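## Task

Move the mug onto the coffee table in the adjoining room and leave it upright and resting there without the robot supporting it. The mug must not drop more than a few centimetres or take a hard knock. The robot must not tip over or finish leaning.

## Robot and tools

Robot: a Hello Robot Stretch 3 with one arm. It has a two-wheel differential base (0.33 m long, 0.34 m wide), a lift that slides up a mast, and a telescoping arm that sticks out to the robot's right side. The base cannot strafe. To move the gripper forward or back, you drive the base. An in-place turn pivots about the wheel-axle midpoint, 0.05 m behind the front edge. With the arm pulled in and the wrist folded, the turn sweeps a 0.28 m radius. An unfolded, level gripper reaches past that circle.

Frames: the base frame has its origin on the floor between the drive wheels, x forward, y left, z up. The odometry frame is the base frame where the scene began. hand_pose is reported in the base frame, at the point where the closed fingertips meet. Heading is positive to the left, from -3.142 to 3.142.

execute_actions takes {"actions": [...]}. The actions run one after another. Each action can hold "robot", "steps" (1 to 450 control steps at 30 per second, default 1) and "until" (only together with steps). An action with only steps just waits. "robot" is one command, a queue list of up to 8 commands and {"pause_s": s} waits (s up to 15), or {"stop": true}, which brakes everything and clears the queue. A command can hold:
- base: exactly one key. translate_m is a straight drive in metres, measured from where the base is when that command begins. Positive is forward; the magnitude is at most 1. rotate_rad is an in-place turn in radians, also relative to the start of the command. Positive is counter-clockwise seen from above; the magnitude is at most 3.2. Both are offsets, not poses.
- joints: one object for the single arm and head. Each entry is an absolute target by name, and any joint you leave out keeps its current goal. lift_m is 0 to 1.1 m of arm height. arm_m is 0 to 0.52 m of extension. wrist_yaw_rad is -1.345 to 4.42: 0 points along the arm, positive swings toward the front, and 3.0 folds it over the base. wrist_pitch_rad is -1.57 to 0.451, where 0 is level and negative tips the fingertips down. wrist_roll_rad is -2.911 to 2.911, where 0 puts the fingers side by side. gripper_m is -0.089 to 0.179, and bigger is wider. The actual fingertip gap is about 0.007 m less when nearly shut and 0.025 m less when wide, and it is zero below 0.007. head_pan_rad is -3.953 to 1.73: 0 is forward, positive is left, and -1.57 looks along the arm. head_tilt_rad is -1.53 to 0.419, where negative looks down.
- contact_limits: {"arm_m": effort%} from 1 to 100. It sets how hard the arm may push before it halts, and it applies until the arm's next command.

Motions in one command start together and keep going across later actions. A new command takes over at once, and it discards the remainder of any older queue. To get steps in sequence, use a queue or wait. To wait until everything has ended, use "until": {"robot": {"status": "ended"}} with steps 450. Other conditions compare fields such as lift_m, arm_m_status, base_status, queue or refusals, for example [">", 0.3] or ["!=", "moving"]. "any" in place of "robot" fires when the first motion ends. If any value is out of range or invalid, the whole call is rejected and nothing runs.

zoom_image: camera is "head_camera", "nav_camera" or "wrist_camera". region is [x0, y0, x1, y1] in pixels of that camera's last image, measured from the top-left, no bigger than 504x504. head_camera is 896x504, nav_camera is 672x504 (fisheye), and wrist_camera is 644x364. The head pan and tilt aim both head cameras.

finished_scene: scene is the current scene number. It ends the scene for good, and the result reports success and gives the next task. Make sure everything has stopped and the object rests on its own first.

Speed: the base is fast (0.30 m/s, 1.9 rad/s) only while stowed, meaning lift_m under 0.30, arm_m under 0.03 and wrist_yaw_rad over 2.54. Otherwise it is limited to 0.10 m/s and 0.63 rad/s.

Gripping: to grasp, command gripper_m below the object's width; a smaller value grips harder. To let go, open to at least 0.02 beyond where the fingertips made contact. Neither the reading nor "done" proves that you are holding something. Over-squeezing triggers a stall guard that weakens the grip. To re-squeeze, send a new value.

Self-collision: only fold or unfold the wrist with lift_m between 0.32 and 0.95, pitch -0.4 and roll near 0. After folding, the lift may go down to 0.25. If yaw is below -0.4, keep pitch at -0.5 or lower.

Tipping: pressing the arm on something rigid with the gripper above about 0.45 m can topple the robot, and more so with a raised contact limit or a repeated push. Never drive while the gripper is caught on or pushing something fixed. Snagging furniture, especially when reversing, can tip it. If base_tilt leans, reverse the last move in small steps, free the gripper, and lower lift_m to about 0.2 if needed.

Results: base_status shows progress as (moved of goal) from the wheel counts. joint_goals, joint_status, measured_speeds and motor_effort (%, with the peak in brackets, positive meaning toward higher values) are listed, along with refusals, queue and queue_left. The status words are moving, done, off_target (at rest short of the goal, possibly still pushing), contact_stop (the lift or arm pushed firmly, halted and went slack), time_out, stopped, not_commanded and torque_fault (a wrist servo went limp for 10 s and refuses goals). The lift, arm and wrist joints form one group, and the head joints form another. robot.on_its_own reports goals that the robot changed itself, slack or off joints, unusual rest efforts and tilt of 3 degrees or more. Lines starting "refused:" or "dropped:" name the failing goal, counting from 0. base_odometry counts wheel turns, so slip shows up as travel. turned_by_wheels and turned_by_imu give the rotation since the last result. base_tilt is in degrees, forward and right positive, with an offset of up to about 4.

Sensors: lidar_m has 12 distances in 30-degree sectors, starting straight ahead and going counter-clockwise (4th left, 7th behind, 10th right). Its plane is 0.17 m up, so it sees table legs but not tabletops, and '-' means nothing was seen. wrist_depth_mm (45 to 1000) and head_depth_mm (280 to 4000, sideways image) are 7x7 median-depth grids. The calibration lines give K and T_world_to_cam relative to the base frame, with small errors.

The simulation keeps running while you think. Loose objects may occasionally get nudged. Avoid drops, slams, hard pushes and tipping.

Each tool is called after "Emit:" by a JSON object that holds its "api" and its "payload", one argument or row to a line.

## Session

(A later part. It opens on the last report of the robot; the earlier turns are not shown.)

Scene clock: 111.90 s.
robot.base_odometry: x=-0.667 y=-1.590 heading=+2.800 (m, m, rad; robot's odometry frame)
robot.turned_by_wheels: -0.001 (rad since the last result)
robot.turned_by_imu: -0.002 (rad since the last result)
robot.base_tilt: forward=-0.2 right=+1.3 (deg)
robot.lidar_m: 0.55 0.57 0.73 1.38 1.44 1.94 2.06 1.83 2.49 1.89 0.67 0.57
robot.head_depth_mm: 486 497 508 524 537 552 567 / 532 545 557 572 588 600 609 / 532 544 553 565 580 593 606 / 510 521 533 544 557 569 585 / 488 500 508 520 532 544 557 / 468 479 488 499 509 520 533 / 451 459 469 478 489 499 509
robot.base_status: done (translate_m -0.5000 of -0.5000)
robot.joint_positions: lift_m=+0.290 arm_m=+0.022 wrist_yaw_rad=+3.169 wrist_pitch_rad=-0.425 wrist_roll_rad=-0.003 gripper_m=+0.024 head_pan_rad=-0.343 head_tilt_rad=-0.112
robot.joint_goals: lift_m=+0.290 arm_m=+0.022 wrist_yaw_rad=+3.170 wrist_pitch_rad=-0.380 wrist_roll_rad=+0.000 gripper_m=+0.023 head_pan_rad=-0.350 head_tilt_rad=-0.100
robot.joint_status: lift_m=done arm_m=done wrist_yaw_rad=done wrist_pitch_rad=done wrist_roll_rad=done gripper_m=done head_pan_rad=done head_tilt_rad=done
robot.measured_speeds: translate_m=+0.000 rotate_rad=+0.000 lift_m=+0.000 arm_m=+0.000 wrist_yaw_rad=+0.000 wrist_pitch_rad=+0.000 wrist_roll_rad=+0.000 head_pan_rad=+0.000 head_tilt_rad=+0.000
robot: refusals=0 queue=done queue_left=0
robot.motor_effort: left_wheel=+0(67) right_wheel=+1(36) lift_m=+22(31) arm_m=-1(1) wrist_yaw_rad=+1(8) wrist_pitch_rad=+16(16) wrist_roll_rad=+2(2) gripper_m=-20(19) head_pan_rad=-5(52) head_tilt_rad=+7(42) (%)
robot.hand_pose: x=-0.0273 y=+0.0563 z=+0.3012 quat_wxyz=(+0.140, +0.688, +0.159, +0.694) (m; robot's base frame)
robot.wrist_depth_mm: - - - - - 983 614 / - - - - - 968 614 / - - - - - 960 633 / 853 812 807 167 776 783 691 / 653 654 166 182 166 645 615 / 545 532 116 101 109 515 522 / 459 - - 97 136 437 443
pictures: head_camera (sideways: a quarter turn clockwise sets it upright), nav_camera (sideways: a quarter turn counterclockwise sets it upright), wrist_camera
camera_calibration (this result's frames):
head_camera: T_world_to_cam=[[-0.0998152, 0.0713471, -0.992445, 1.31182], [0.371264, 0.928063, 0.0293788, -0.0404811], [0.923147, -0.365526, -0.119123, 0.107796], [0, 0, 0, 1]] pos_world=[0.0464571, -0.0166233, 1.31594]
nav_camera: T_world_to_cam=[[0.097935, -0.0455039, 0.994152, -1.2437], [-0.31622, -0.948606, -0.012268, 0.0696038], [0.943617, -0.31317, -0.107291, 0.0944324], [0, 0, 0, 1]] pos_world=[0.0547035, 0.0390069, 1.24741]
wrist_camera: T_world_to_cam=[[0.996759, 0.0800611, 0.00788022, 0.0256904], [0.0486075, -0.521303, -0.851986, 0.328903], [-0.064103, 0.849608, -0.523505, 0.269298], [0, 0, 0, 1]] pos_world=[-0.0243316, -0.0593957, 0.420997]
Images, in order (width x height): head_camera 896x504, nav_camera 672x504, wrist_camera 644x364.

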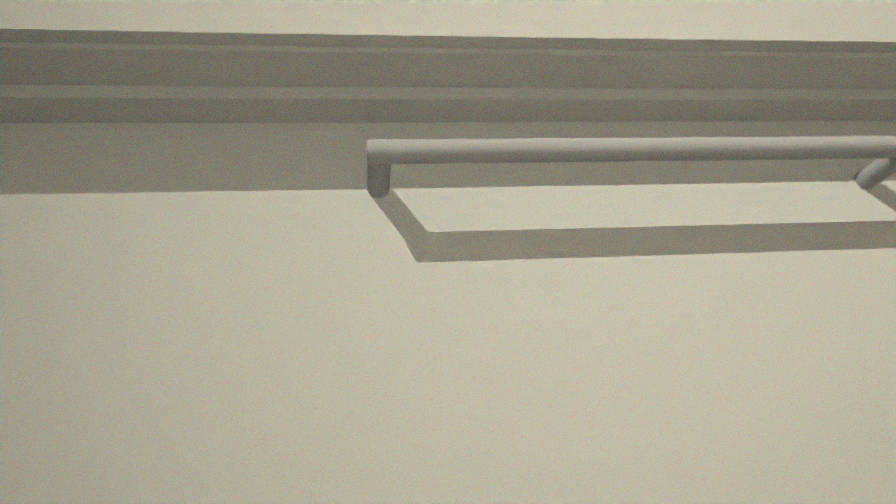

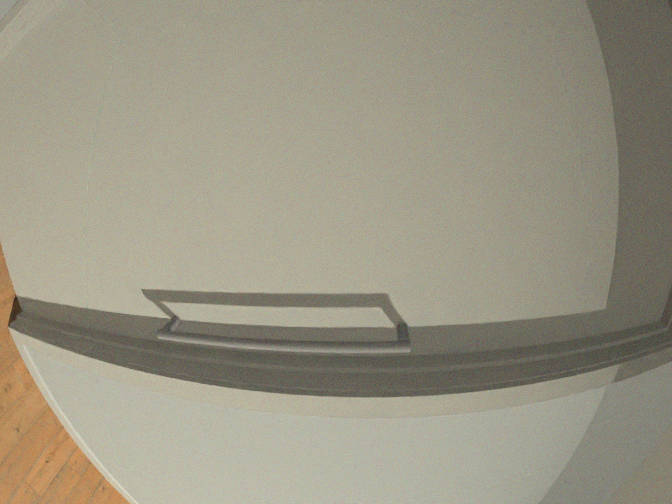

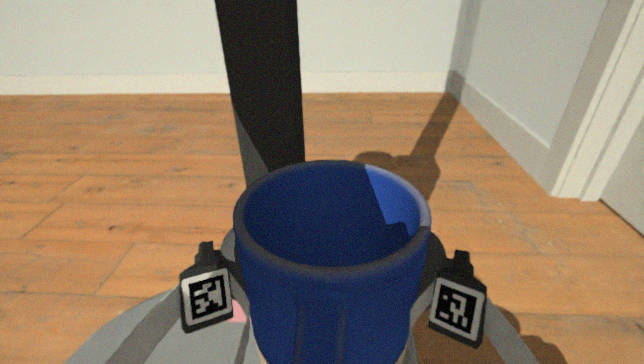

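Emit:
{"api": "execute_actions", "payload": {
  "actions": [
    {"robot":[{"base":{"rotate_rad":-1.571},"joints":{"head_pan_rad":-3.14,"head_tilt_rad":-1.2}},{"base":{"translate_m":0.13}},{"base":{"rotate_rad":-1.571}},{"base":{"translate_m":-0.2}}],"steps":400,"until":{"robot":{"status":"ended"}}}
  ]
}}

Scene clock: 131.60 s.
robot.base_odometry: x=-0.812 y=-1.400 heading=-0.342 (m, m, rad; robot's odometry frame)
robot.turned_by_wheels: -3.142 (rad since the last result)
robot.turned_by_imu: -3.138 (rad since the last result)
robot.base_tilt: forward=-0.2 right=+1.4 (deg)
robot.lidar_m: 2.26 1.96 2.34 1.02 0.36 0.35 0.35 0.36 0.50 1.10 1.58 2.16
robot.head_depth_mm: 362 422 570 701 1087 1172 1103 / 360 451 601 847 1141 1170 1106 / 359 449 598 899 - 1149 1101 / 358 447 595 891 - 934 1100 / 356 445 591 886 1265 - 1094 / 355 443 589 877 1243 - 1097 / 354 441 585 869 1228 1163 1090
robot.base_status: done (translate_m -0.2000 of -0.2000)
robot.joint_positions: lift_m=+0.290 arm_m=+0.022 wrist_yaw_rad=+3.169 wrist_pitch_rad=-0.425 wrist_roll_rad=-0.003 gripper_m=+0.024 head_pan_rad=-3.134 head_tilt_rad=-1.186
robot.joint_goals: lift_m=+0.290 arm_m=+0.022 wrist_yaw_rad=+3.170 wrist_pitch_rad=-0.380 wrist_roll_rad=+0.000 gripper_m=+0.023 head_pan_rad=-3.140 head_tilt_rad=-1.200
robot.joint_status: lift_m=done arm_m=done wrist_yaw_rad=done wrist_pitch_rad=done wrist_roll_rad=done gripper_m=done head_pan_rad=done head_tilt_rad=done
robot.measured_speeds: translate_m=+0.000 rotate_rad=+0.000 lift_m=+0.000 arm_m=+0.000 wrist_yaw_rad=+0.000 wrist_pitch_rad=+0.000 wrist_roll_rad=+0.000 head_pan_rad=+0.000 head_tilt_rad=+0.000
robot: refusals=0 queue=done queue_left=0
robot.motor_effort: left_wheel=+2(13) right_wheel=-3(9) lift_m=+22(22) arm_m=-1(2) wrist_yaw_rad=+1(1) wrist_pitch_rad=+16(16) wrist_roll_rad=+2(2) gripper_m=-20(21) head_pan_rad=-4(52) head_tilt_rad=-7(44) (%)
robot.hand_pose: x=-0.0274 y=+0.0563 z=+0.3012 quat_wxyz=(+0.140, +0.688, +0.159, +0.694) (m; robot's base frame)
robot.wrist_depth_mm: 288 383 563 - - - - / 309 365 566 - - - - / 331 366 608 - - - - / 356 395 582 167 772 785 800 / 369 427 165 184 165 653 621 / 373 459 116 101 109 521 511 / 372 - - 97 137 437 440
pictures: head_camera (sideways: a quarter turn clockwise sets it upright), nav_camera (sideways: a quarter turn counterclockwise sets it upright), wrist_camera
camera_calibration (this result's frames):
head_camera: T_world_to_cam=[[0.929008, -0.0264748, -0.369112, 0.492981], [-0.0360865, -0.999165, -0.0191595, 0.0252032], [-0.368297, 0.0311193, -0.929187, 1.16948], [0, 0, 0, 1]] pos_world=[-0.0263597, 0.0018404, 1.26911]
nav_camera: T_world_to_cam=[[-0.925343, 0.0027948, 0.37912, -0.435687], [-0.00695203, 0.99968, -0.0243377, 0.0834023], [-0.379067, -0.0251564, -0.925027, 1.1663], [0, 0, 0, 1]] pos_world=[0.0395262, -0.0528179, 1.24607]
wrist_camera: T_world_to_cam=[[0.996725, 0.0804808, 0.00787299, 0.0257659], [0.0488208, -0.521283, -0.851986, 0.328891], [-0.0644645, 0.84958, -0.523505, 0.269318], [0, 0, 0, 1]] pos_world=[-0.0243768, -0.0594353, 0.420997]
Images, in order (width x height): head_camera 896x504, nav_camera 672x504, wrist_camera 644x364.

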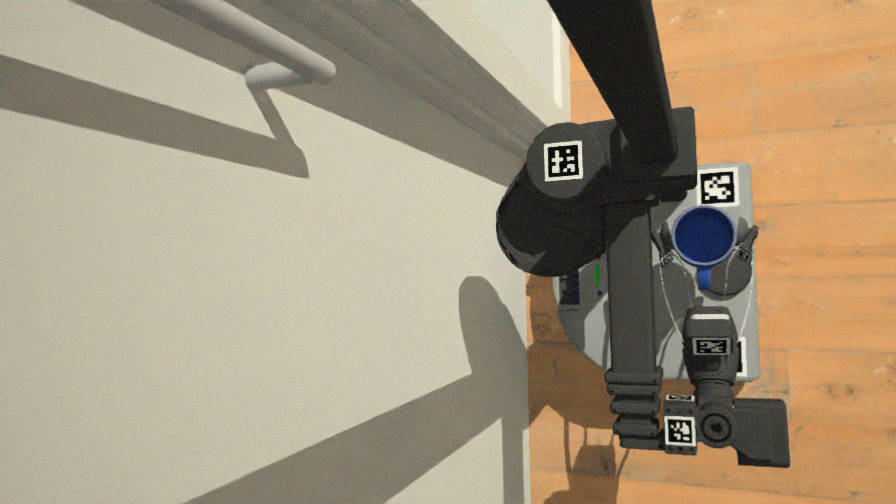

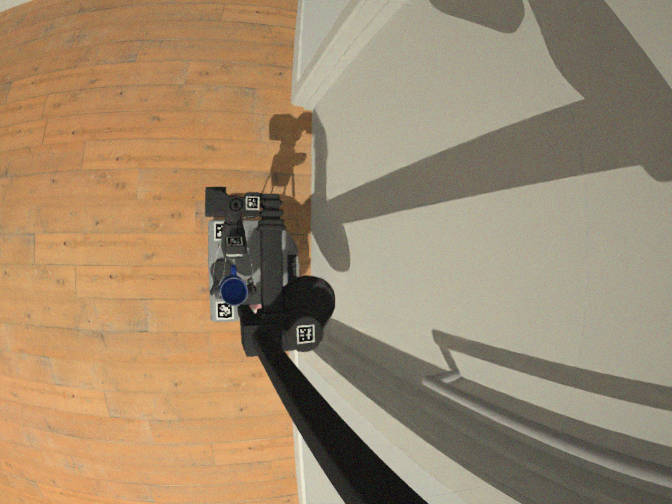

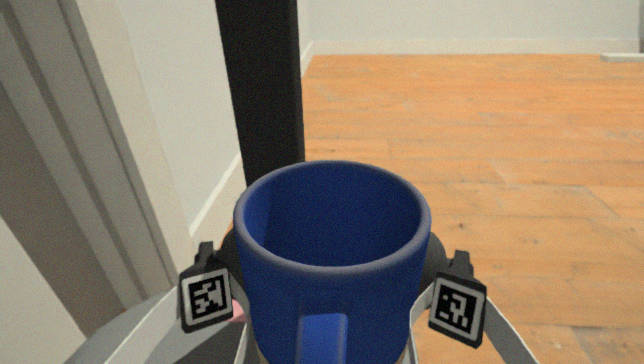

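Emit:
{"api": "execute_actions", "payload": {
  "actions": [
    {"robot":[{"base":{"translate_m":-0.06}},{"base":{"translate_m":-0.03}}],"steps":90,"until":{"robot":{"status":"ended"}}}
  ]
}}

Scene clock: 136.87 s.
robot.base_odometry: x=-0.897 y=-1.370 heading=-0.342 (m, m, rad; robot's odometry frame)
robot.turned_by_wheels: +0.000 (rad since the last result)
robot.turned_by_imu: +0.002 (rad since the last result)
robot.base_tilt: forward=-0.7 right=+1.5 (deg)
robot.lidar_m: 2.35 2.04 2.34 0.68 0.30 0.32 0.31 0.32 0.42 0.71 1.57 2.16
robot.head_depth_mm: 332 418 492 642 693 1171 1107 / 328 413 557 801 889 1164 1106 / 324 406 545 828 - 1141 1103 / 319 399 535 796 - 933 1099 / 316 393 522 779 1196 - 1100 / 311 387 511 753 1234 - 1096 / 307 381 501 732 1214 1164 1093
robot.base_status: moving (translate_m -0.0300 of -0.0300)
robot.joint_positions: lift_m=+0.290 arm_m=+0.022 wrist_yaw_rad=+3.171 wrist_pitch_rad=-0.425 wrist_roll_rad=-0.003 gripper_m=+0.024 head_pan_rad=-3.134 head_tilt_rad=-1.189
robot.joint_goals: lift_m=+0.290 arm_m=+0.022 wrist_yaw_rad=+3.170 wrist_pitch_rad=-0.380 wrist_roll_rad=+0.000 gripper_m=+0.023 head_pan_rad=-3.140 head_tilt_rad=-1.200
robot.joint_status: lift_m=done arm_m=done wrist_yaw_rad=done wrist_pitch_rad=done wrist_roll_rad=done gripper_m=done head_pan_rad=done head_tilt_rad=done
robot.measured_speeds: translate_m=+0.000 rotate_rad=+0.000 lift_m=+0.000 arm_m=+0.000 wrist_yaw_rad=+0.000 wrist_pitch_rad=+0.000 wrist_roll_rad=+0.000 head_pan_rad=+0.000 head_tilt_rad=+0.000
robot: refusals=0 queue=running queue_left=0
robot.motor_effort: left_wheel=+0(60) right_wheel=+2(50) lift_m=+22(22) arm_m=-2(1) wrist_yaw_rad=+0(2) wrist_pitch_rad=+16(17) wrist_roll_rad=+2(2) gripper_m=-20(20) head_pan_rad=-3(3) head_tilt_rad=-6(6) (%)
robot.hand_pose: x=-0.0277 y=+0.0563 z=+0.3012 quat_wxyz=(+0.139, +0.688, +0.159, +0.695) (m; robot's base frame)
robot.wrist_depth_mm: 288 278 329 - - - - / 321 304 331 - - - - / 349 329 356 - - - - / 348 366 366 167 784 800 821 / 350 406 166 182 164 627 609 / 342 451 116 101 109 530 523 / 344 - - 97 137 433 436
pictures: head_camera (sideways: a quarter turn clockwise sets it upright), nav_camera (sideways: a quarter turn counterclockwise sets it upright), wrist_camera
camera_calibration (this result's frames):
head_camera: T_world_to_cam=[[0.92981, -0.0270202, -0.367046, 0.490285], [-0.0366367, -0.999143, -0.0192569, 0.0253332], [-0.366211, 0.0313526, -0.930003, 1.17052], [0, 0, 0, 1]] pos_world=[-0.0262856, 0.00186018, 1.26904]
nav_camera: T_world_to_cam=[[-0.926182, 0.00333793, 0.377061, -0.433001], [-0.00630468, 0.999684, -0.024336, 0.083396], [-0.377023, -0.0249168, -0.925869, 1.16738], [0, 0, 0, 1]] pos_world=[0.0396189, -0.0528369, 1.24614]
wrist_camera: T_world_to_cam=[[0.996601, 0.0820055, 0.00782167, 0.0260389], [0.0495685, -0.521132, -0.852036, 0.328929], [-0.0657955, 0.849527, -0.523426, 0.269231], [0, 0, 0, 1]] pos_world=[-0.0245407, -0.0594392, 0.420978]
Images, in order (width x height): head_camera 896x504, nav_camera 672x504, wrist_camera 644x364.

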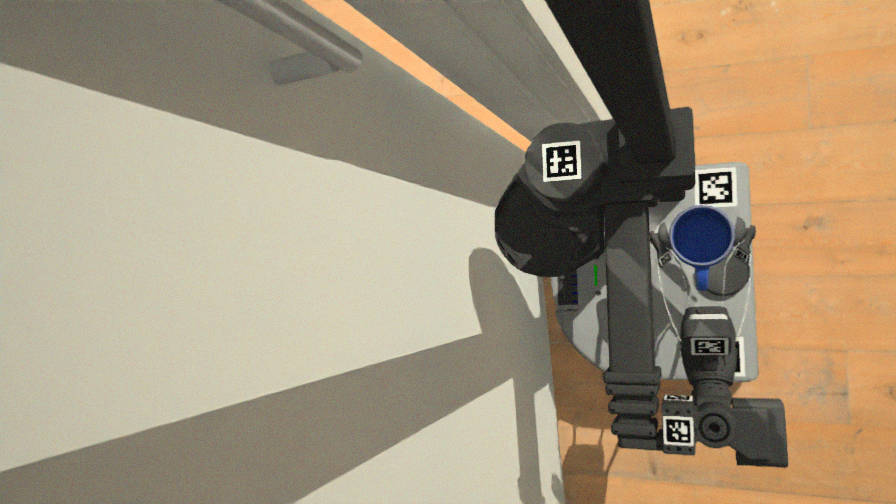

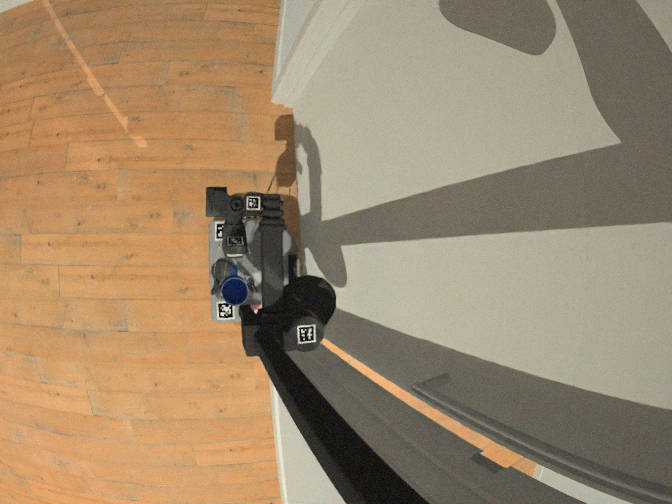

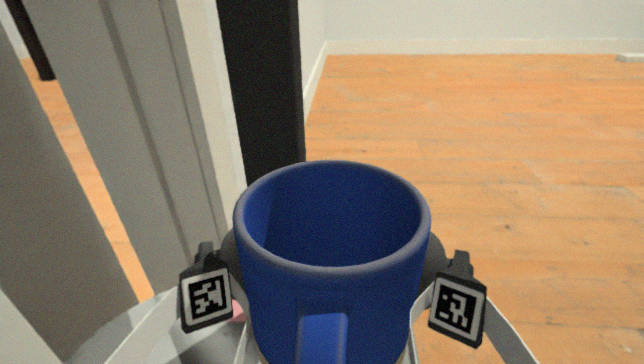

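Emit:
{"api": "execute_actions", "payload": {
  "actions": [
    {"robot":[{"base":{"rotate_rad":0.3},"joints":{"lift_m":0.31}},{"base":{"translate_m":-0.72}}],"steps":200,"until":{"robot":{"translate_m":["<",-0.4]}}}
  ]
}}

Scene clock: 147.57 s.
robot.base_odometry: x=-1.300 y=-1.353 heading=-0.042 (m, m, rad; robot's odometry frame)
robot.turned_by_wheels: +0.300 (rad since the last result)
robot.turned_by_imu: +0.301 (rad since the last result)
robot.base_tilt: forward=-1.6 right=+2.3 (deg)
robot.lidar_m: 2.44 0.41 0.37 1.78 2.31 0.35 0.27 0.27 0.29 0.43 1.65 2.73
robot.head_depth_mm: 373 496 749 1352 1288 1174 1107 / 348 452 647 1304 1284 1164 1105 / 326 415 574 915 - 1146 1100 / 308 384 516 768 - 915 1100 / 298 357 469 681 997 - 1100 / 289 334 429 602 914 - 1094 / - 314 396 538 824 1160 1095
robot.base_status: moving (translate_m -0.4030 of -0.7200)
robot.joint_positions: lift_m=+0.310 arm_m=+0.022 wrist_yaw_rad=+3.170 wrist_pitch_rad=-0.425 wrist_roll_rad=-0.003 gripper_m=+0.024 head_pan_rad=-3.135 head_tilt_rad=-1.189
robot.joint_goals: lift_m=+0.310 arm_m=+0.022 wrist_yaw_rad=+3.170 wrist_pitch_rad=-0.380 wrist_roll_rad=+0.000 gripper_m=+0.023 head_pan_rad=-3.140 head_tilt_rad=-1.200
robot.joint_status: lift_m=done arm_m=done wrist_yaw_rad=done wrist_pitch_rad=done wrist_roll_rad=done gripper_m=done head_pan_rad=done head_tilt_rad=done
robot.measured_speeds: translate_m=-0.100 rotate_rad=+0.000 lift_m=+0.000 arm_m=+0.000 wrist_yaw_rad=+0.000 wrist_pitch_rad=+0.000 wrist_roll_rad=+0.000 head_pan_rad=+0.000 head_tilt_rad=+0.000
robot: refusals=0 queue=running queue_left=0
robot.motor_effort: left_wheel=-4(33) right_wheel=-2(31) lift_m=+30(32) arm_m=-2(1) wrist_yaw_rad=-1(0) wrist_pitch_rad=+16(17) wrist_roll_rad=+2(2) gripper_m=-20(19) head_pan_rad=-3(2) head_tilt_rad=-6(7) (%)
robot.hand_pose: x=-0.0276 y=+0.0563 z=+0.3208 quat_wxyz=(+0.139, +0.688, +0.159, +0.695) (m; robot's base frame)
robot.wrist_depth_mm: - - - - - 660 307 / - - - - - 536 327 / - - - - - 413 355 / 450 858 819 167 800 431 388 / 427 690 166 183 165 462 599 / 406 561 116 101 109 499 513 / 381 500 - 97 140 469 473
pictures: head_camera (sideways: a quarter turn clockwise sets it upright), nav_camera (sideways: a quarter turn counterclockwise sets it upright), wrist_camera
camera_calibration (this result's frames):
head_camera: T_world_to_cam=[[0.929967, -0.0272388, -0.366634, 0.489747], [-0.0368643, -0.999134, -0.0192763, 0.0253598], [-0.365791, 0.031442, -0.930166, 1.17073], [0, 0, 0, 1]] pos_world=[-0.0262706, 0.00186793, 1.26902]
nav_camera: T_world_to_cam=[[-0.926349, 0.00355561, 0.37665, -0.432465], [-0.00605769, 0.999685, -0.0243356, 0.083394], [-0.376619, -0.0248249, -0.926036, 1.1676], [0, 0, 0, 1]] pos_world=[0.0396312, -0.0528446, 1.24616]
wrist_camera: T_world_to_cam=[[0.996632, 0.0816307, 0.00781451, 0.0258265], [0.0493674, -0.521163, -0.852028, 0.34564], [-0.065479, 0.849544, -0.523438, 0.279522], [0, 0, 0, 1]] pos_world=[-0.0245, -0.0594396, 0.440606]
Images, in order (width x height): head_camera 896x504, nav_camera 672x504, wrist_camera 644x364.

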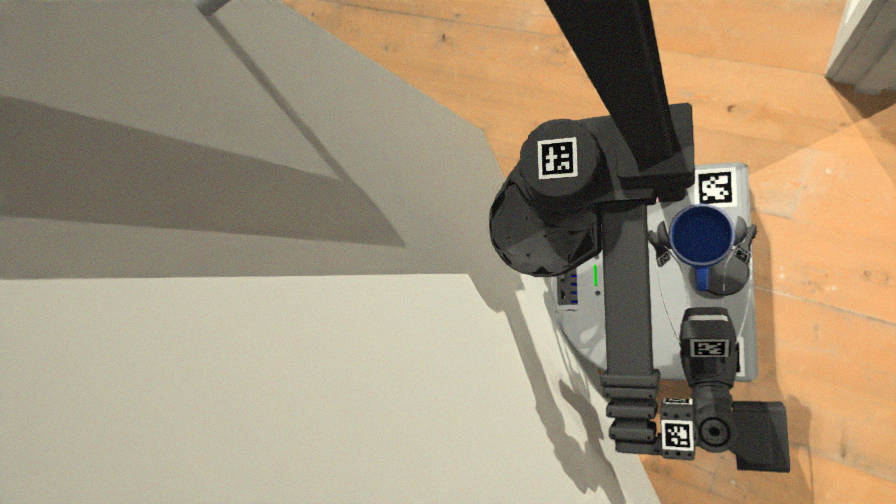

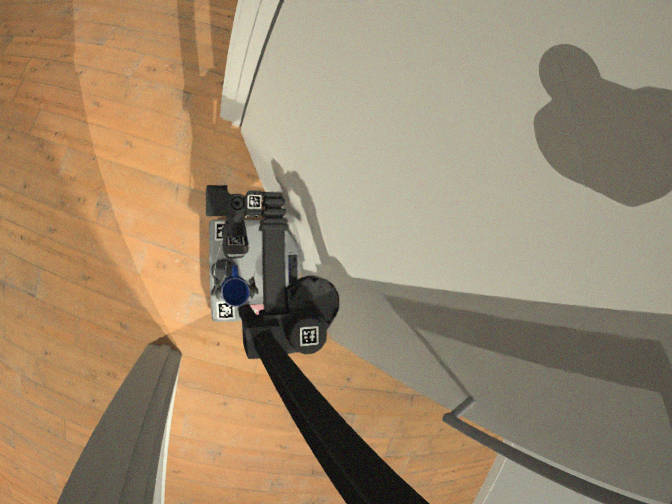

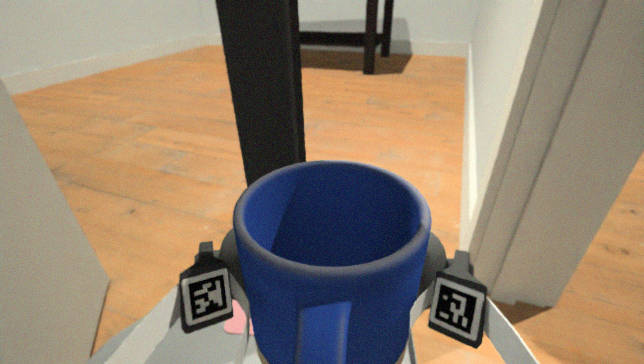

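Emit:
{"api": "execute_actions", "payload": {
  "actions": [
    {"robot":{"joints":{"head_pan_rad":0.0,"head_tilt_rad":-0.6}},"steps":200,"until":{"robot":{"base_status":["!=","moving"]}}},
    {"robot":{"base":{"rotate_rad":1.6}},"steps":200,"until":{"robot":{"status":"ended"}}}
  ]
}}

Scene clock: 155.00 s.
robot.base_odometry: x=-1.616 y=-1.340 heading=+1.558 (m, m, rad; robot's odometry frame)
robot.turned_by_wheels: +1.600 (rad since the last result)
robot.turned_by_imu: +1.605 (rad since the last result)
robot.base_tilt: forward=-0.2 right=+1.4 (deg)
robot.lidar_m: 1.83 1.94 1.74 0.35 0.28 0.28 0.30 0.46 2.95 2.76 0.59 0.89
robot.head_depth_mm: 2004 2209 2422 2156 1731 1424 1210 / 2030 2266 2394 2086 1716 1423 1212 / 2093 2324 2146 2174 1722 1426 1212 / 2140 2385 2269 2173 1725 1429 1211 / 2202 2445 2259 2185 1714 1420 1212 / 2278 2521 2658 2178 1724 1426 1211 / 2317 2608 2780 2205 1717 1432 1210
robot.base_status: done (rotate_rad +1.5999 of +1.6000)
robot.joint_positions: lift_m=+0.310 arm_m=+0.022 wrist_yaw_rad=+3.170 wrist_pitch_rad=-0.425 wrist_roll_rad=-0.003 gripper_m=+0.024 head_pan_rad=-0.007 head_tilt_rad=-0.606
robot.joint_goals: lift_m=+0.310 arm_m=+0.022 wrist_yaw_rad=+3.170 wrist_pitch_rad=-0.380 wrist_roll_rad=+0.000 gripper_m=+0.023 head_pan_rad=+0.000 head_tilt_rad=-0.600
robot.joint_status: lift_m=done arm_m=done wrist_yaw_rad=done wrist_pitch_rad=done wrist_roll_rad=done gripper_m=done head_pan_rad=done head_tilt_rad=done
robot.measured_speeds: translate_m=+0.000 rotate_rad=+0.000 lift_m=+0.000 arm_m=+0.000 wrist_yaw_rad=+0.000 wrist_pitch_rad=+0.000 wrist_roll_rad=+0.000 head_pan_rad=+0.000 head_tilt_rad=+0.000
robot: refusals=0 queue=done queue_left=0
robot.motor_effort: left_wheel=-4(15) right_wheel=+4(8) lift_m=+30(31) arm_m=-1(2) wrist_yaw_rad=-1(0) wrist_pitch_rad=+16(16) wrist_roll_rad=+2(2) gripper_m=-20(21) head_pan_rad=+5(51) head_tilt_rad=+2(35) (%)
robot.hand_pose: x=-0.0276 y=+0.0562 z=+0.3208 quat_wxyz=(+0.139, +0.688, +0.159, +0.695) (m; robot's base frame)
robot.wrist_depth_mm: 220 254 293 428 - - - / 230 268 315 470 - - - / 238 284 340 510 - - - / 250 302 351 166 787 840 804 / 266 318 165 183 165 687 653 / 279 332 117 101 109 546 545 / 293 323 - 97 140 459 459
pictures: head_camera (sideways: a quarter turn clockwise sets it upright), nav_camera (sideways: a quarter turn counterclockwise sets it upright), wrist_camera
camera_calibration (this result's frames):
head_camera: T_world_to_cam=[[-0.573793, 0.0376701, -0.818133, 1.08719], [0.0541339, 0.998502, 0.00800845, -0.0107125], [0.817209, -0.0396936, -0.574973, 0.70168], [0, 0, 0, 1]] pos_world=[0.0509798, -0.00240571, 1.293]
nav_camera: T_world_to_cam=[[0.565559, -0.0139042, 0.824591, -1.0252], [0.0057007, -0.999768, -0.020768, 0.0786953], [0.824688, 0.0164463, -0.565348, 0.691277], [0, 0, 0, 1]] pos_world=[0.00927551, 0.0530534, 1.23782]
wrist_camera: T_world_to_cam=[[0.996632, 0.0816323, 0.0078186, 0.0258258], [0.0493717, -0.521163, -0.852028, 0.345635], [-0.0654782, 0.849544, -0.523438, 0.27953], [0, 0, 0, 1]] pos_world=[-0.0245003, -0.059449, 0.440606]
Images, in order (width x height): head_camera 896x504, nav_camera 672x504, wrist_camera 644x364.

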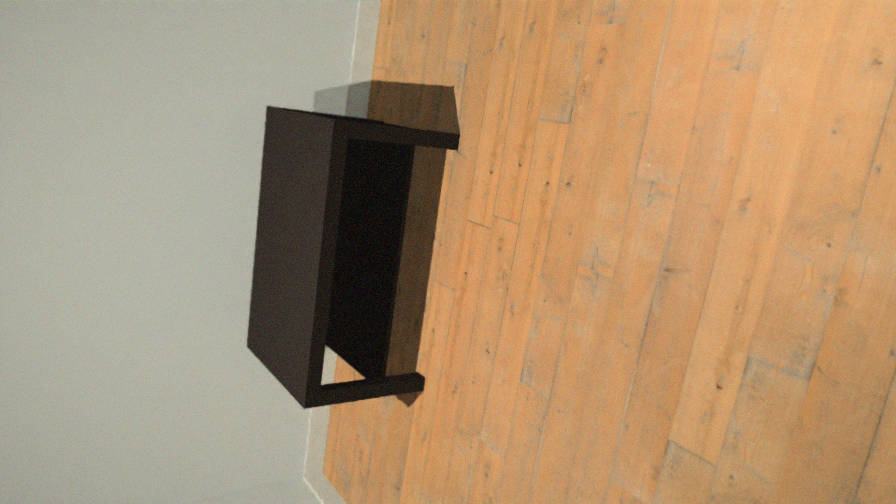

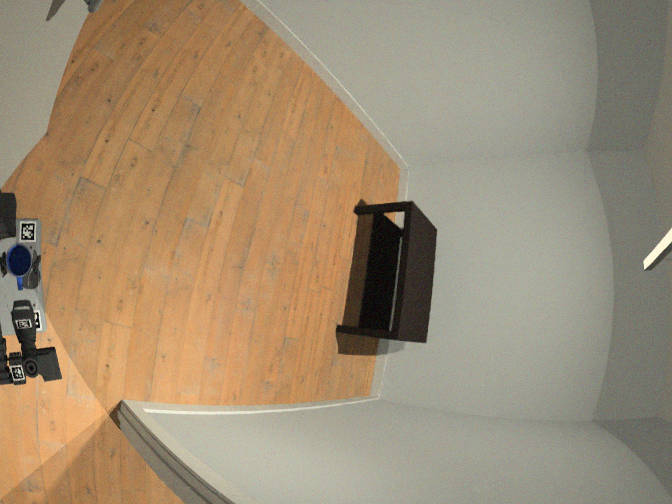

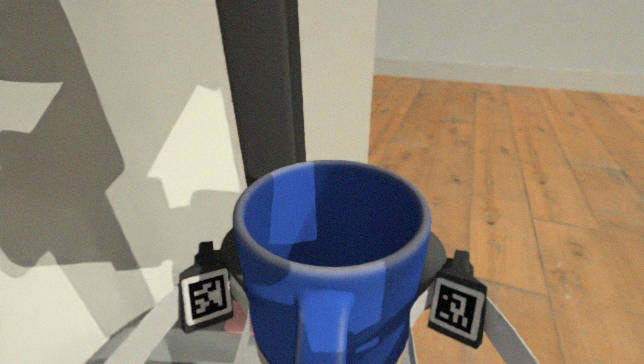

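Emit:
{"api": "execute_actions", "payload": {
  "actions": [
    {"robot":{"base":{"translate_m":1.0},"joints":{"lift_m":0.29,"head_pan_rad":-1.57,"head_tilt_rad":-0.9}},"steps":300,"until":{"robot":{"translate_m":[">",0.6]}}},
    {"robot":[{"base":{"translate_m":0.79}},{"base":{"rotate_rad":1.4}},{"joints":{"lift_m":0.55,"wrist_yaw_rad":3.0}}],"steps":400,"until":{"robot":{"lift_m":[">",0.34]}}},
    {"robot":{"joints":{"wrist_yaw_rad":0.0}},"steps":300,"until":{"robot":{"status":"ended"}}}
  ]
}}

Scene clock: 170.37 s.
robot.base_odometry: x=-1.598 y=+0.054 heading=+2.958 (m, m, rad; robot's odometry frame)
robot.turned_by_wheels: +1.400 (rad since the last result)
robot.turned_by_imu: +1.413 (rad since the last result)
robot.base_tilt: forward=-0.1 right=+1.4 (deg)
robot.lidar_m: 1.28 1.41 2.20 1.45 1.05 0.85 0.84 0.93 0.58 1.17 0.70 1.29
robot.head_depth_mm: 1009 1170 1275 1047 964 1217 1112 / 1021 1185 1238 1047 963 1267 - / 1026 1200 1236 1052 964 1282 - / 1044 1212 1227 1046 813 - 1112 / 1057 1230 1228 1039 1209 1234 1108 / 1069 1245 1230 1041 1210 1234 1105 / 1082 1271 1221 1036 1222 1232 1101
robot.base_status: done (rotate_rad +1.3999 of +1.4000)
robot.joint_positions: lift_m=+0.550 arm_m=+0.022 wrist_yaw_rad=+0.002 wrist_pitch_rad=-0.425 wrist_roll_rad=-0.003 gripper_m=+0.024 head_pan_rad=-1.563 head_tilt_rad=-0.889
robot.joint_goals: lift_m=+0.550 arm_m=+0.022 wrist_yaw_rad=+0.000 wrist_pitch_rad=-0.380 wrist_roll_rad=+0.000 gripper_m=+0.023 head_pan_rad=-1.570 head_tilt_rad=-0.900
robot.joint_status: lift_m=done arm_m=done wrist_yaw_rad=done wrist_pitch_rad=done wrist_roll_rad=done gripper_m=done head_pan_rad=done head_tilt_rad=done
robot.measured_speeds: translate_m=+0.000 rotate_rad=+0.000 lift_m=+0.000 arm_m=+0.000 wrist_yaw_rad=+0.000 wrist_pitch_rad=+0.000 wrist_roll_rad=+0.000 head_pan_rad=+0.000 head_tilt_rad=+0.000
robot: refusals=0 queue=done queue_left=0
robot.motor_effort: left_wheel=-4(12) right_wheel=+4(14) lift_m=+31(33) arm_m=-2(2) wrist_yaw_rad=-2(4) wrist_pitch_rad=+16(16) wrist_roll_rad=+2(2) gripper_m=-20(19) head_pan_rad=-4(54) head_tilt_rad=-6(25) (%)
robot.hand_pose: x=-0.0210 y=-0.3908 z=+0.5608 quat_wxyz=(+0.693, +0.150, -0.690, -0.148) (m; robot's base frame)
robot.wrist_depth_mm: - 925 906 856 796 752 720 / - - 942 908 853 832 782 / - 620 612 607 592 573 808 / 450 450 445 167 417 428 430 / 380 364 166 183 165 344 343 / 501 641 116 101 109 294 288 / 567 601 556 97 139 553 547
pictures: head_camera (sideways: a quarter turn clockwise sets it upright), nav_camera (sideways: a quarter turn counterclockwise sets it upright), wrist_camera
camera_calibration (this result's frames):
head_camera: T_world_to_cam=[[0.0278658, 0.780311, -0.624771, 0.831511], [0.999181, -0.0400876, -0.00550246, 0.00111285], [-0.0293392, -0.624106, -0.780789, 0.974543], [0, 0, 0, 1]] pos_world=[0.00430962, -0.0405745, 1.28042]
nav_camera: T_world_to_cam=[[-0.0042053, -0.773877, 0.633321, -0.772445], [-0.999629, -0.0137964, -0.0234959, 0.088371], [0.0269205, -0.633185, -0.773532, 0.966928], [0, 0, 0, 1]] pos_world=[0.0590597, 0.0156853, 1.23923]
wrist_camera: T_world_to_cam=[[-0.998421, -0.0556193, 0.00781662, -0.0416644], [-0.0357616, 0.522208, -0.852068, 0.722782], [0.0433096, -0.851003, -0.523372, 0.12306], [0, 0, 0, 1]] pos_world=[-0.0210805, -0.275035, 0.680591]
Images, in order (width x height): head_camera 896x504, nav_camera 672x504, wrist_camera 644x364.

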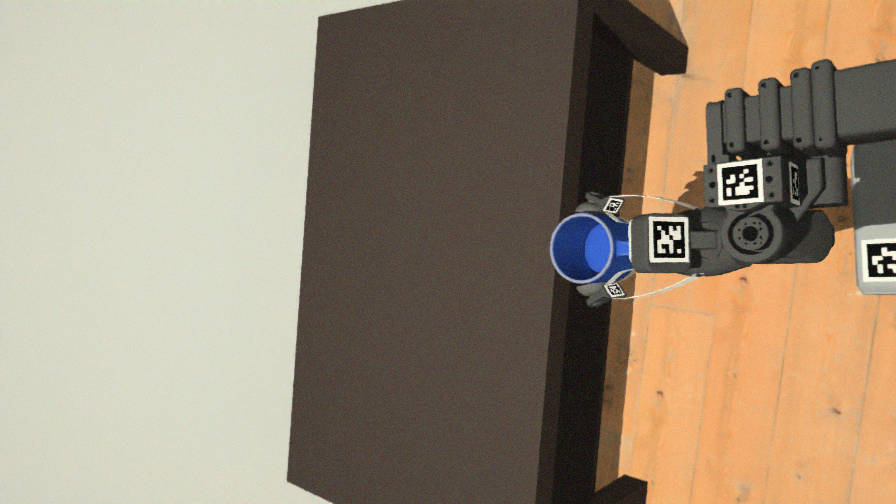

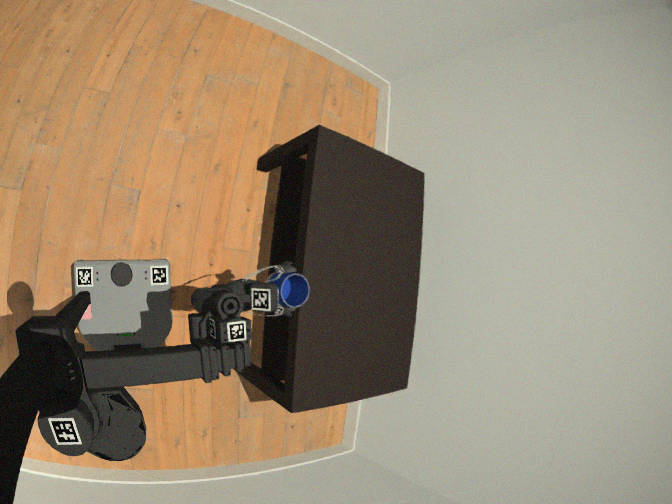

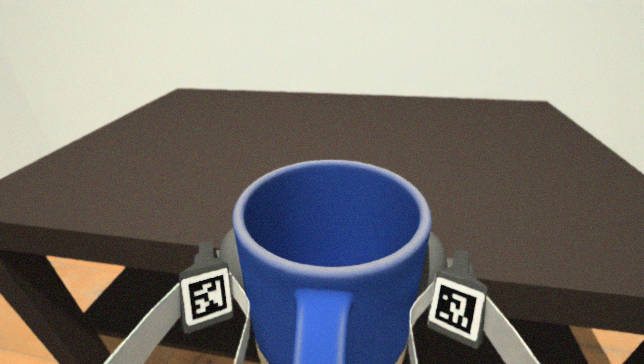

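Emit:
{"api": "execute_actions", "payload": {
  "actions": [
    {"robot":{"joints":{"arm_m":0.33,"lift_m":0.525}},"steps":300,"until":{"robot":{"arm_m":[">",0.26]}}},
    {"robot":{"joints":{"lift_m":0.494}},"steps":300,"until":{"robot":{"status":"ended"}}}
  ]
}}

Scene clock: 174.87 s.
robot.base_odometry: x=-1.598 y=+0.054 heading=+2.958 (m, m, rad; robot's odometry frame)
robot.turned_by_wheels: +0.000 (rad since the last result)
robot.turned_by_imu: +0.001 (rad since the last result)
robot.base_tilt: forward=-0.1 right=+1.4 (deg)
robot.lidar_m: 1.29 1.42 2.20 1.45 1.04 0.85 0.84 0.93 0.59 1.16 0.70 1.29
robot.head_depth_mm: 1010 1172 1279 1050 965 1224 1111 / 1019 1185 1233 1051 967 1257 1124 / 1027 1197 1230 1079 1189 1234 1121 / 1048 1220 1235 1002 1210 1234 1124 / 1053 1232 1227 1041 1209 1231 1106 / 1070 1247 1225 1043 1210 1233 1107 / 1084 1266 1227 1042 1227 1231 1102
robot.base_status: done (rotate_rad +1.3999 of +1.4000)
robot.joint_positions: lift_m=+0.494 arm_m=+0.330 wrist_yaw_rad=+0.001 wrist_pitch_rad=-0.425 wrist_roll_rad=-0.003 gripper_m=+0.024 head_pan_rad=-1.563 head_tilt_rad=-0.889
robot.joint_goals: lift_m=+0.494 arm_m=+0.330 wrist_yaw_rad=+0.000 wrist_pitch_rad=-0.380 wrist_roll_rad=+0.000 gripper_m=+0.023 head_pan_rad=-1.570 head_tilt_rad=-0.900
robot.joint_status: lift_m=done arm_m=done wrist_yaw_rad=done wrist_pitch_rad=done wrist_roll_rad=done gripper_m=done head_pan_rad=done head_tilt_rad=done
robot.measured_speeds: translate_m=+0.000 rotate_rad=+0.000 lift_m=+0.000 arm_m=+0.000 wrist_yaw_rad=+0.000 wrist_pitch_rad=+0.000 wrist_roll_rad=+0.000 head_pan_rad=+0.000 head_tilt_rad=+0.000
robot: refusals=0 queue=done queue_left=0
robot.motor_effort: left_wheel=-4(4) right_wheel=+3(4) lift_m=+22(30) arm_m=+3(3) wrist_yaw_rad=-1(2) wrist_pitch_rad=+16(16) wrist_roll_rad=+2(2) gripper_m=-21(21) head_pan_rad=-5(4) head_tilt_rad=-5(6) (%)
robot.hand_pose: x=-0.0212 y=-0.6981 z=+0.5053 quat_wxyz=(+0.693, +0.150, -0.690, -0.149) (m; robot's base frame)
robot.wrist_depth_mm: 641 622 583 554 527 481 469 / 715 675 640 590 560 538 512 / 471 463 451 442 444 434 430 / 339 332 334 168 310 322 320 / 268 268 166 183 165 254 256 / 220 219 116 101 109 215 212 / 188 186 177 97 140 180 181
pictures: head_camera (sideways: a quarter turn clockwise sets it upright), nav_camera (sideways: a quarter turn counterclockwise sets it upright), wrist_camera
camera_calibration (this result's frames):
head_camera: T_world_to_cam=[[0.0278659, 0.780311, -0.624771, 0.831511], [0.999181, -0.0400877, -0.00550246, 0.00111285], [-0.0293393, -0.624106, -0.780789, 0.974543], [0, 0, 0, 1]] pos_world=[0.00430961, -0.0405745, 1.28042]
nav_camera: T_world_to_cam=[[-0.00420539, -0.773877, 0.633321, -0.772445], [-0.999629, -0.0137963, -0.0234959, 0.088371], [0.0269205, -0.633185, -0.773532, 0.966928], [0, 0, 0, 1]] pos_world=[0.0590597, 0.0156853, 1.23923]
wrist_camera: T_world_to_cam=[[-0.998483, -0.0545021, 0.00776122, -0.0577615], [-0.0351274, 0.522196, -0.852102, 0.835955], [0.0423885, -0.851082, -0.523318, -0.167658], [0, 0, 0, 1]] pos_world=[-0.0212022, -0.582371, 0.625029]
Images, in order (width x height): head_camera 896x504, nav_camera 672x504, wrist_camera 644x364.

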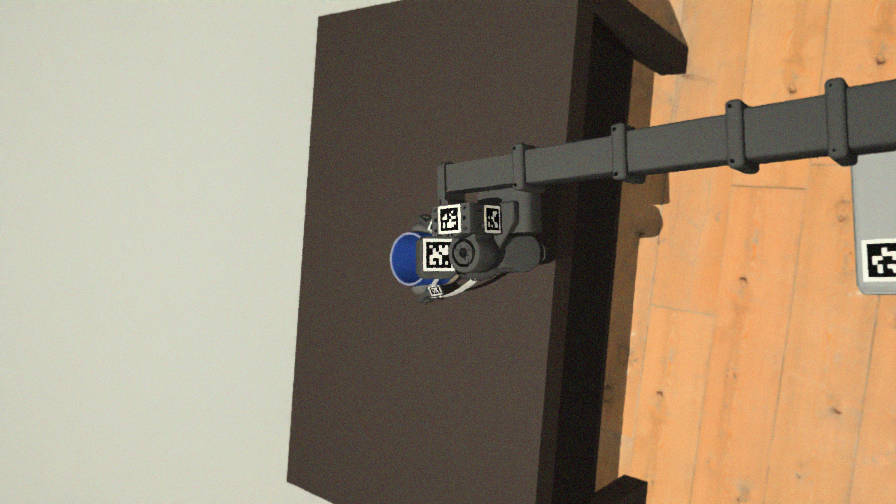

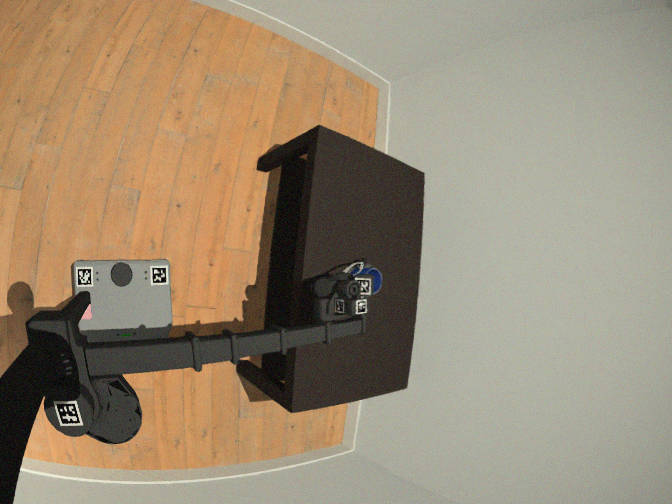

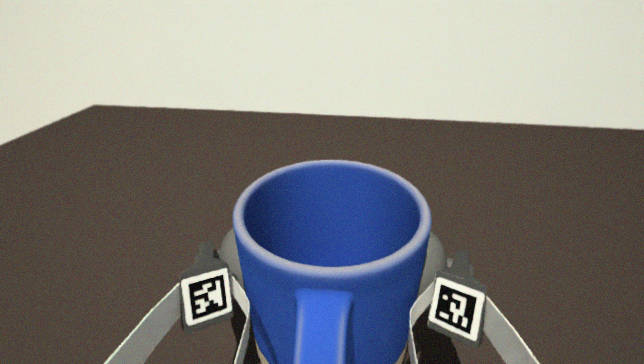

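Emit:
{"api": "execute_actions", "payload": {
  "actions": [
    {"robot":[{"joints":{"lift_m":0.481}},{"joints":{"gripper_m":0.17}},{"joints":{"arm_m":0.17}}],"steps":300,"until":{"robot":{"status":"ended"}}}
  ]
}}

Scene clock: 180.90 s.
robot.base_odometry: x=-1.598 y=+0.054 heading=+2.958 (m, m, rad; robot's odometry frame)
robot.turned_by_wheels: +0.000 (rad since the last result)
robot.turned_by_imu: +0.002 (rad since the last result)
robot.base_tilt: forward=-0.1 right=+1.4 (deg)
robot.lidar_m: 1.29 1.41 2.20 1.45 1.04 0.85 0.84 0.92 0.59 1.16 0.70 1.30
robot.head_depth_mm: 1009 1164 1273 1047 968 1216 1112 / 1022 1182 1230 1048 964 1240 1134 / 1033 1196 1232 1048 946 1214 1127 / 1042 1215 1235 1002 964 1216 1123 / 1057 1232 1230 1046 1209 1236 1107 / 1069 1248 1222 1045 1203 1230 1107 / 1085 1262 1221 1040 1228 1229 1101
robot.base_status: done (rotate_rad +1.3999 of +1.4000)
robot.joint_positions: lift_m=+0.481 arm_m=+0.170 wrist_yaw_rad=+0.001 wrist_pitch_rad=-0.400 wrist_roll_rad=-0.003 gripper_m=+0.170 head_pan_rad=-1.563 head_tilt_rad=-0.889
robot.joint_goals: lift_m=+0.481 arm_m=+0.170 wrist_yaw_rad=+0.000 wrist_pitch_rad=-0.380 wrist_roll_rad=+0.000 gripper_m=+0.170 head_pan_rad=-1.570 head_tilt_rad=-0.900
robot.joint_status: lift_m=done arm_m=done wrist_yaw_rad=done wrist_pitch_rad=done wrist_roll_rad=done gripper_m=done head_pan_rad=done head_tilt_rad=done
robot.measured_speeds: translate_m=+0.000 rotate_rad=+0.000 lift_m=+0.000 arm_m=+0.000 wrist_yaw_rad=+0.000 wrist_pitch_rad=+0.000 wrist_roll_rad=+0.000 head_pan_rad=+0.000 head_tilt_rad=+0.000
robot: refusals=0 queue=done queue_left=0
robot.motor_effort: left_wheel=-4(4) right_wheel=+4(4) lift_m=+20(22) arm_m=-3(3) wrist_yaw_rad=-1(1) wrist_pitch_rad=+8(16) wrist_roll_rad=+2(2) gripper_m=-1(84) head_pan_rad=-4(3) head_tilt_rad=-5(5) (%)
robot.hand_pose: x=-0.0212 y=-0.5420 z=+0.4978 quat_wxyz=(+0.694, +0.142, -0.692, -0.140) (m; robot's base frame)
robot.wrist_depth_mm: 822 786 738 690 657 645 608 / 869 830 787 735 704 664 634 / 479 467 455 256 445 438 434 / 336 335 328 281 321 320 315 / 262 262 258 256 252 249 251 / 216 211 210 209 208 208 204 / - 176 178 177 175 176 180
pictures: head_camera (sideways: a quarter turn clockwise sets it upright), nav_camera (sideways: a quarter turn counterclockwise sets it upright), wrist_camera
camera_calibration (this result's frames):
head_camera: T_world_to_cam=[[0.0278658, 0.780311, -0.624771, 0.831511], [0.999181, -0.0400876, -0.00550246, 0.00111285], [-0.0293392, -0.624106, -0.780789, 0.974543], [0, 0, 0, 1]] pos_world=[0.00430962, -0.0405745, 1.28042]
nav_camera: T_world_to_cam=[[-0.0042053, -0.773877, 0.633321, -0.772445], [-0.999629, -0.0137964, -0.0234959, 0.088371], [0.0269205, -0.633185, -0.773532, 0.966928], [0, 0, 0, 1]] pos_world=[0.0590597, 0.0156853, 1.23923]
wrist_camera: T_world_to_cam=[[-0.998484, -0.0542988, 0.00905392, -0.0497209], [-0.0351, 0.501283, -0.864571, 0.742927], [0.0424066, -0.863578, -0.502429, -0.0558161], [0, 0, 0, 1]] pos_world=[-0.0212018, -0.423318, 0.61472]
Images, in order (width x height): head_camera 896x504, nav_camera 672x504, wrist_camera 644x364.

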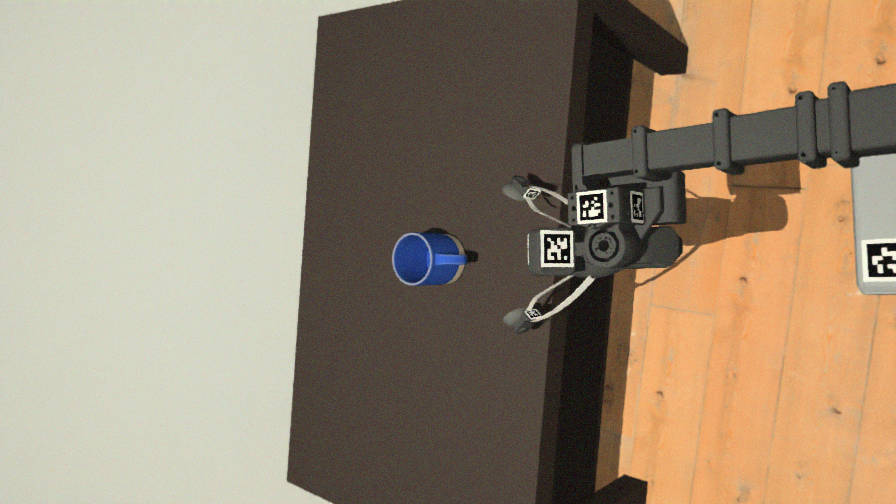

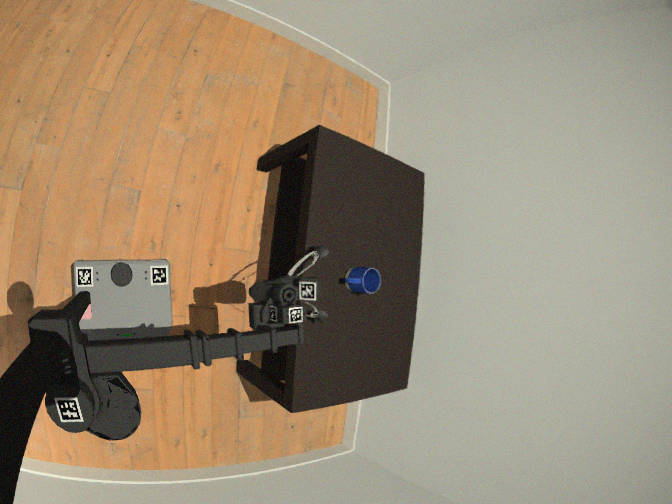

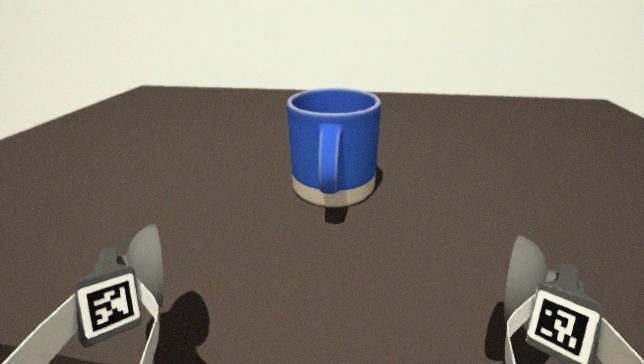

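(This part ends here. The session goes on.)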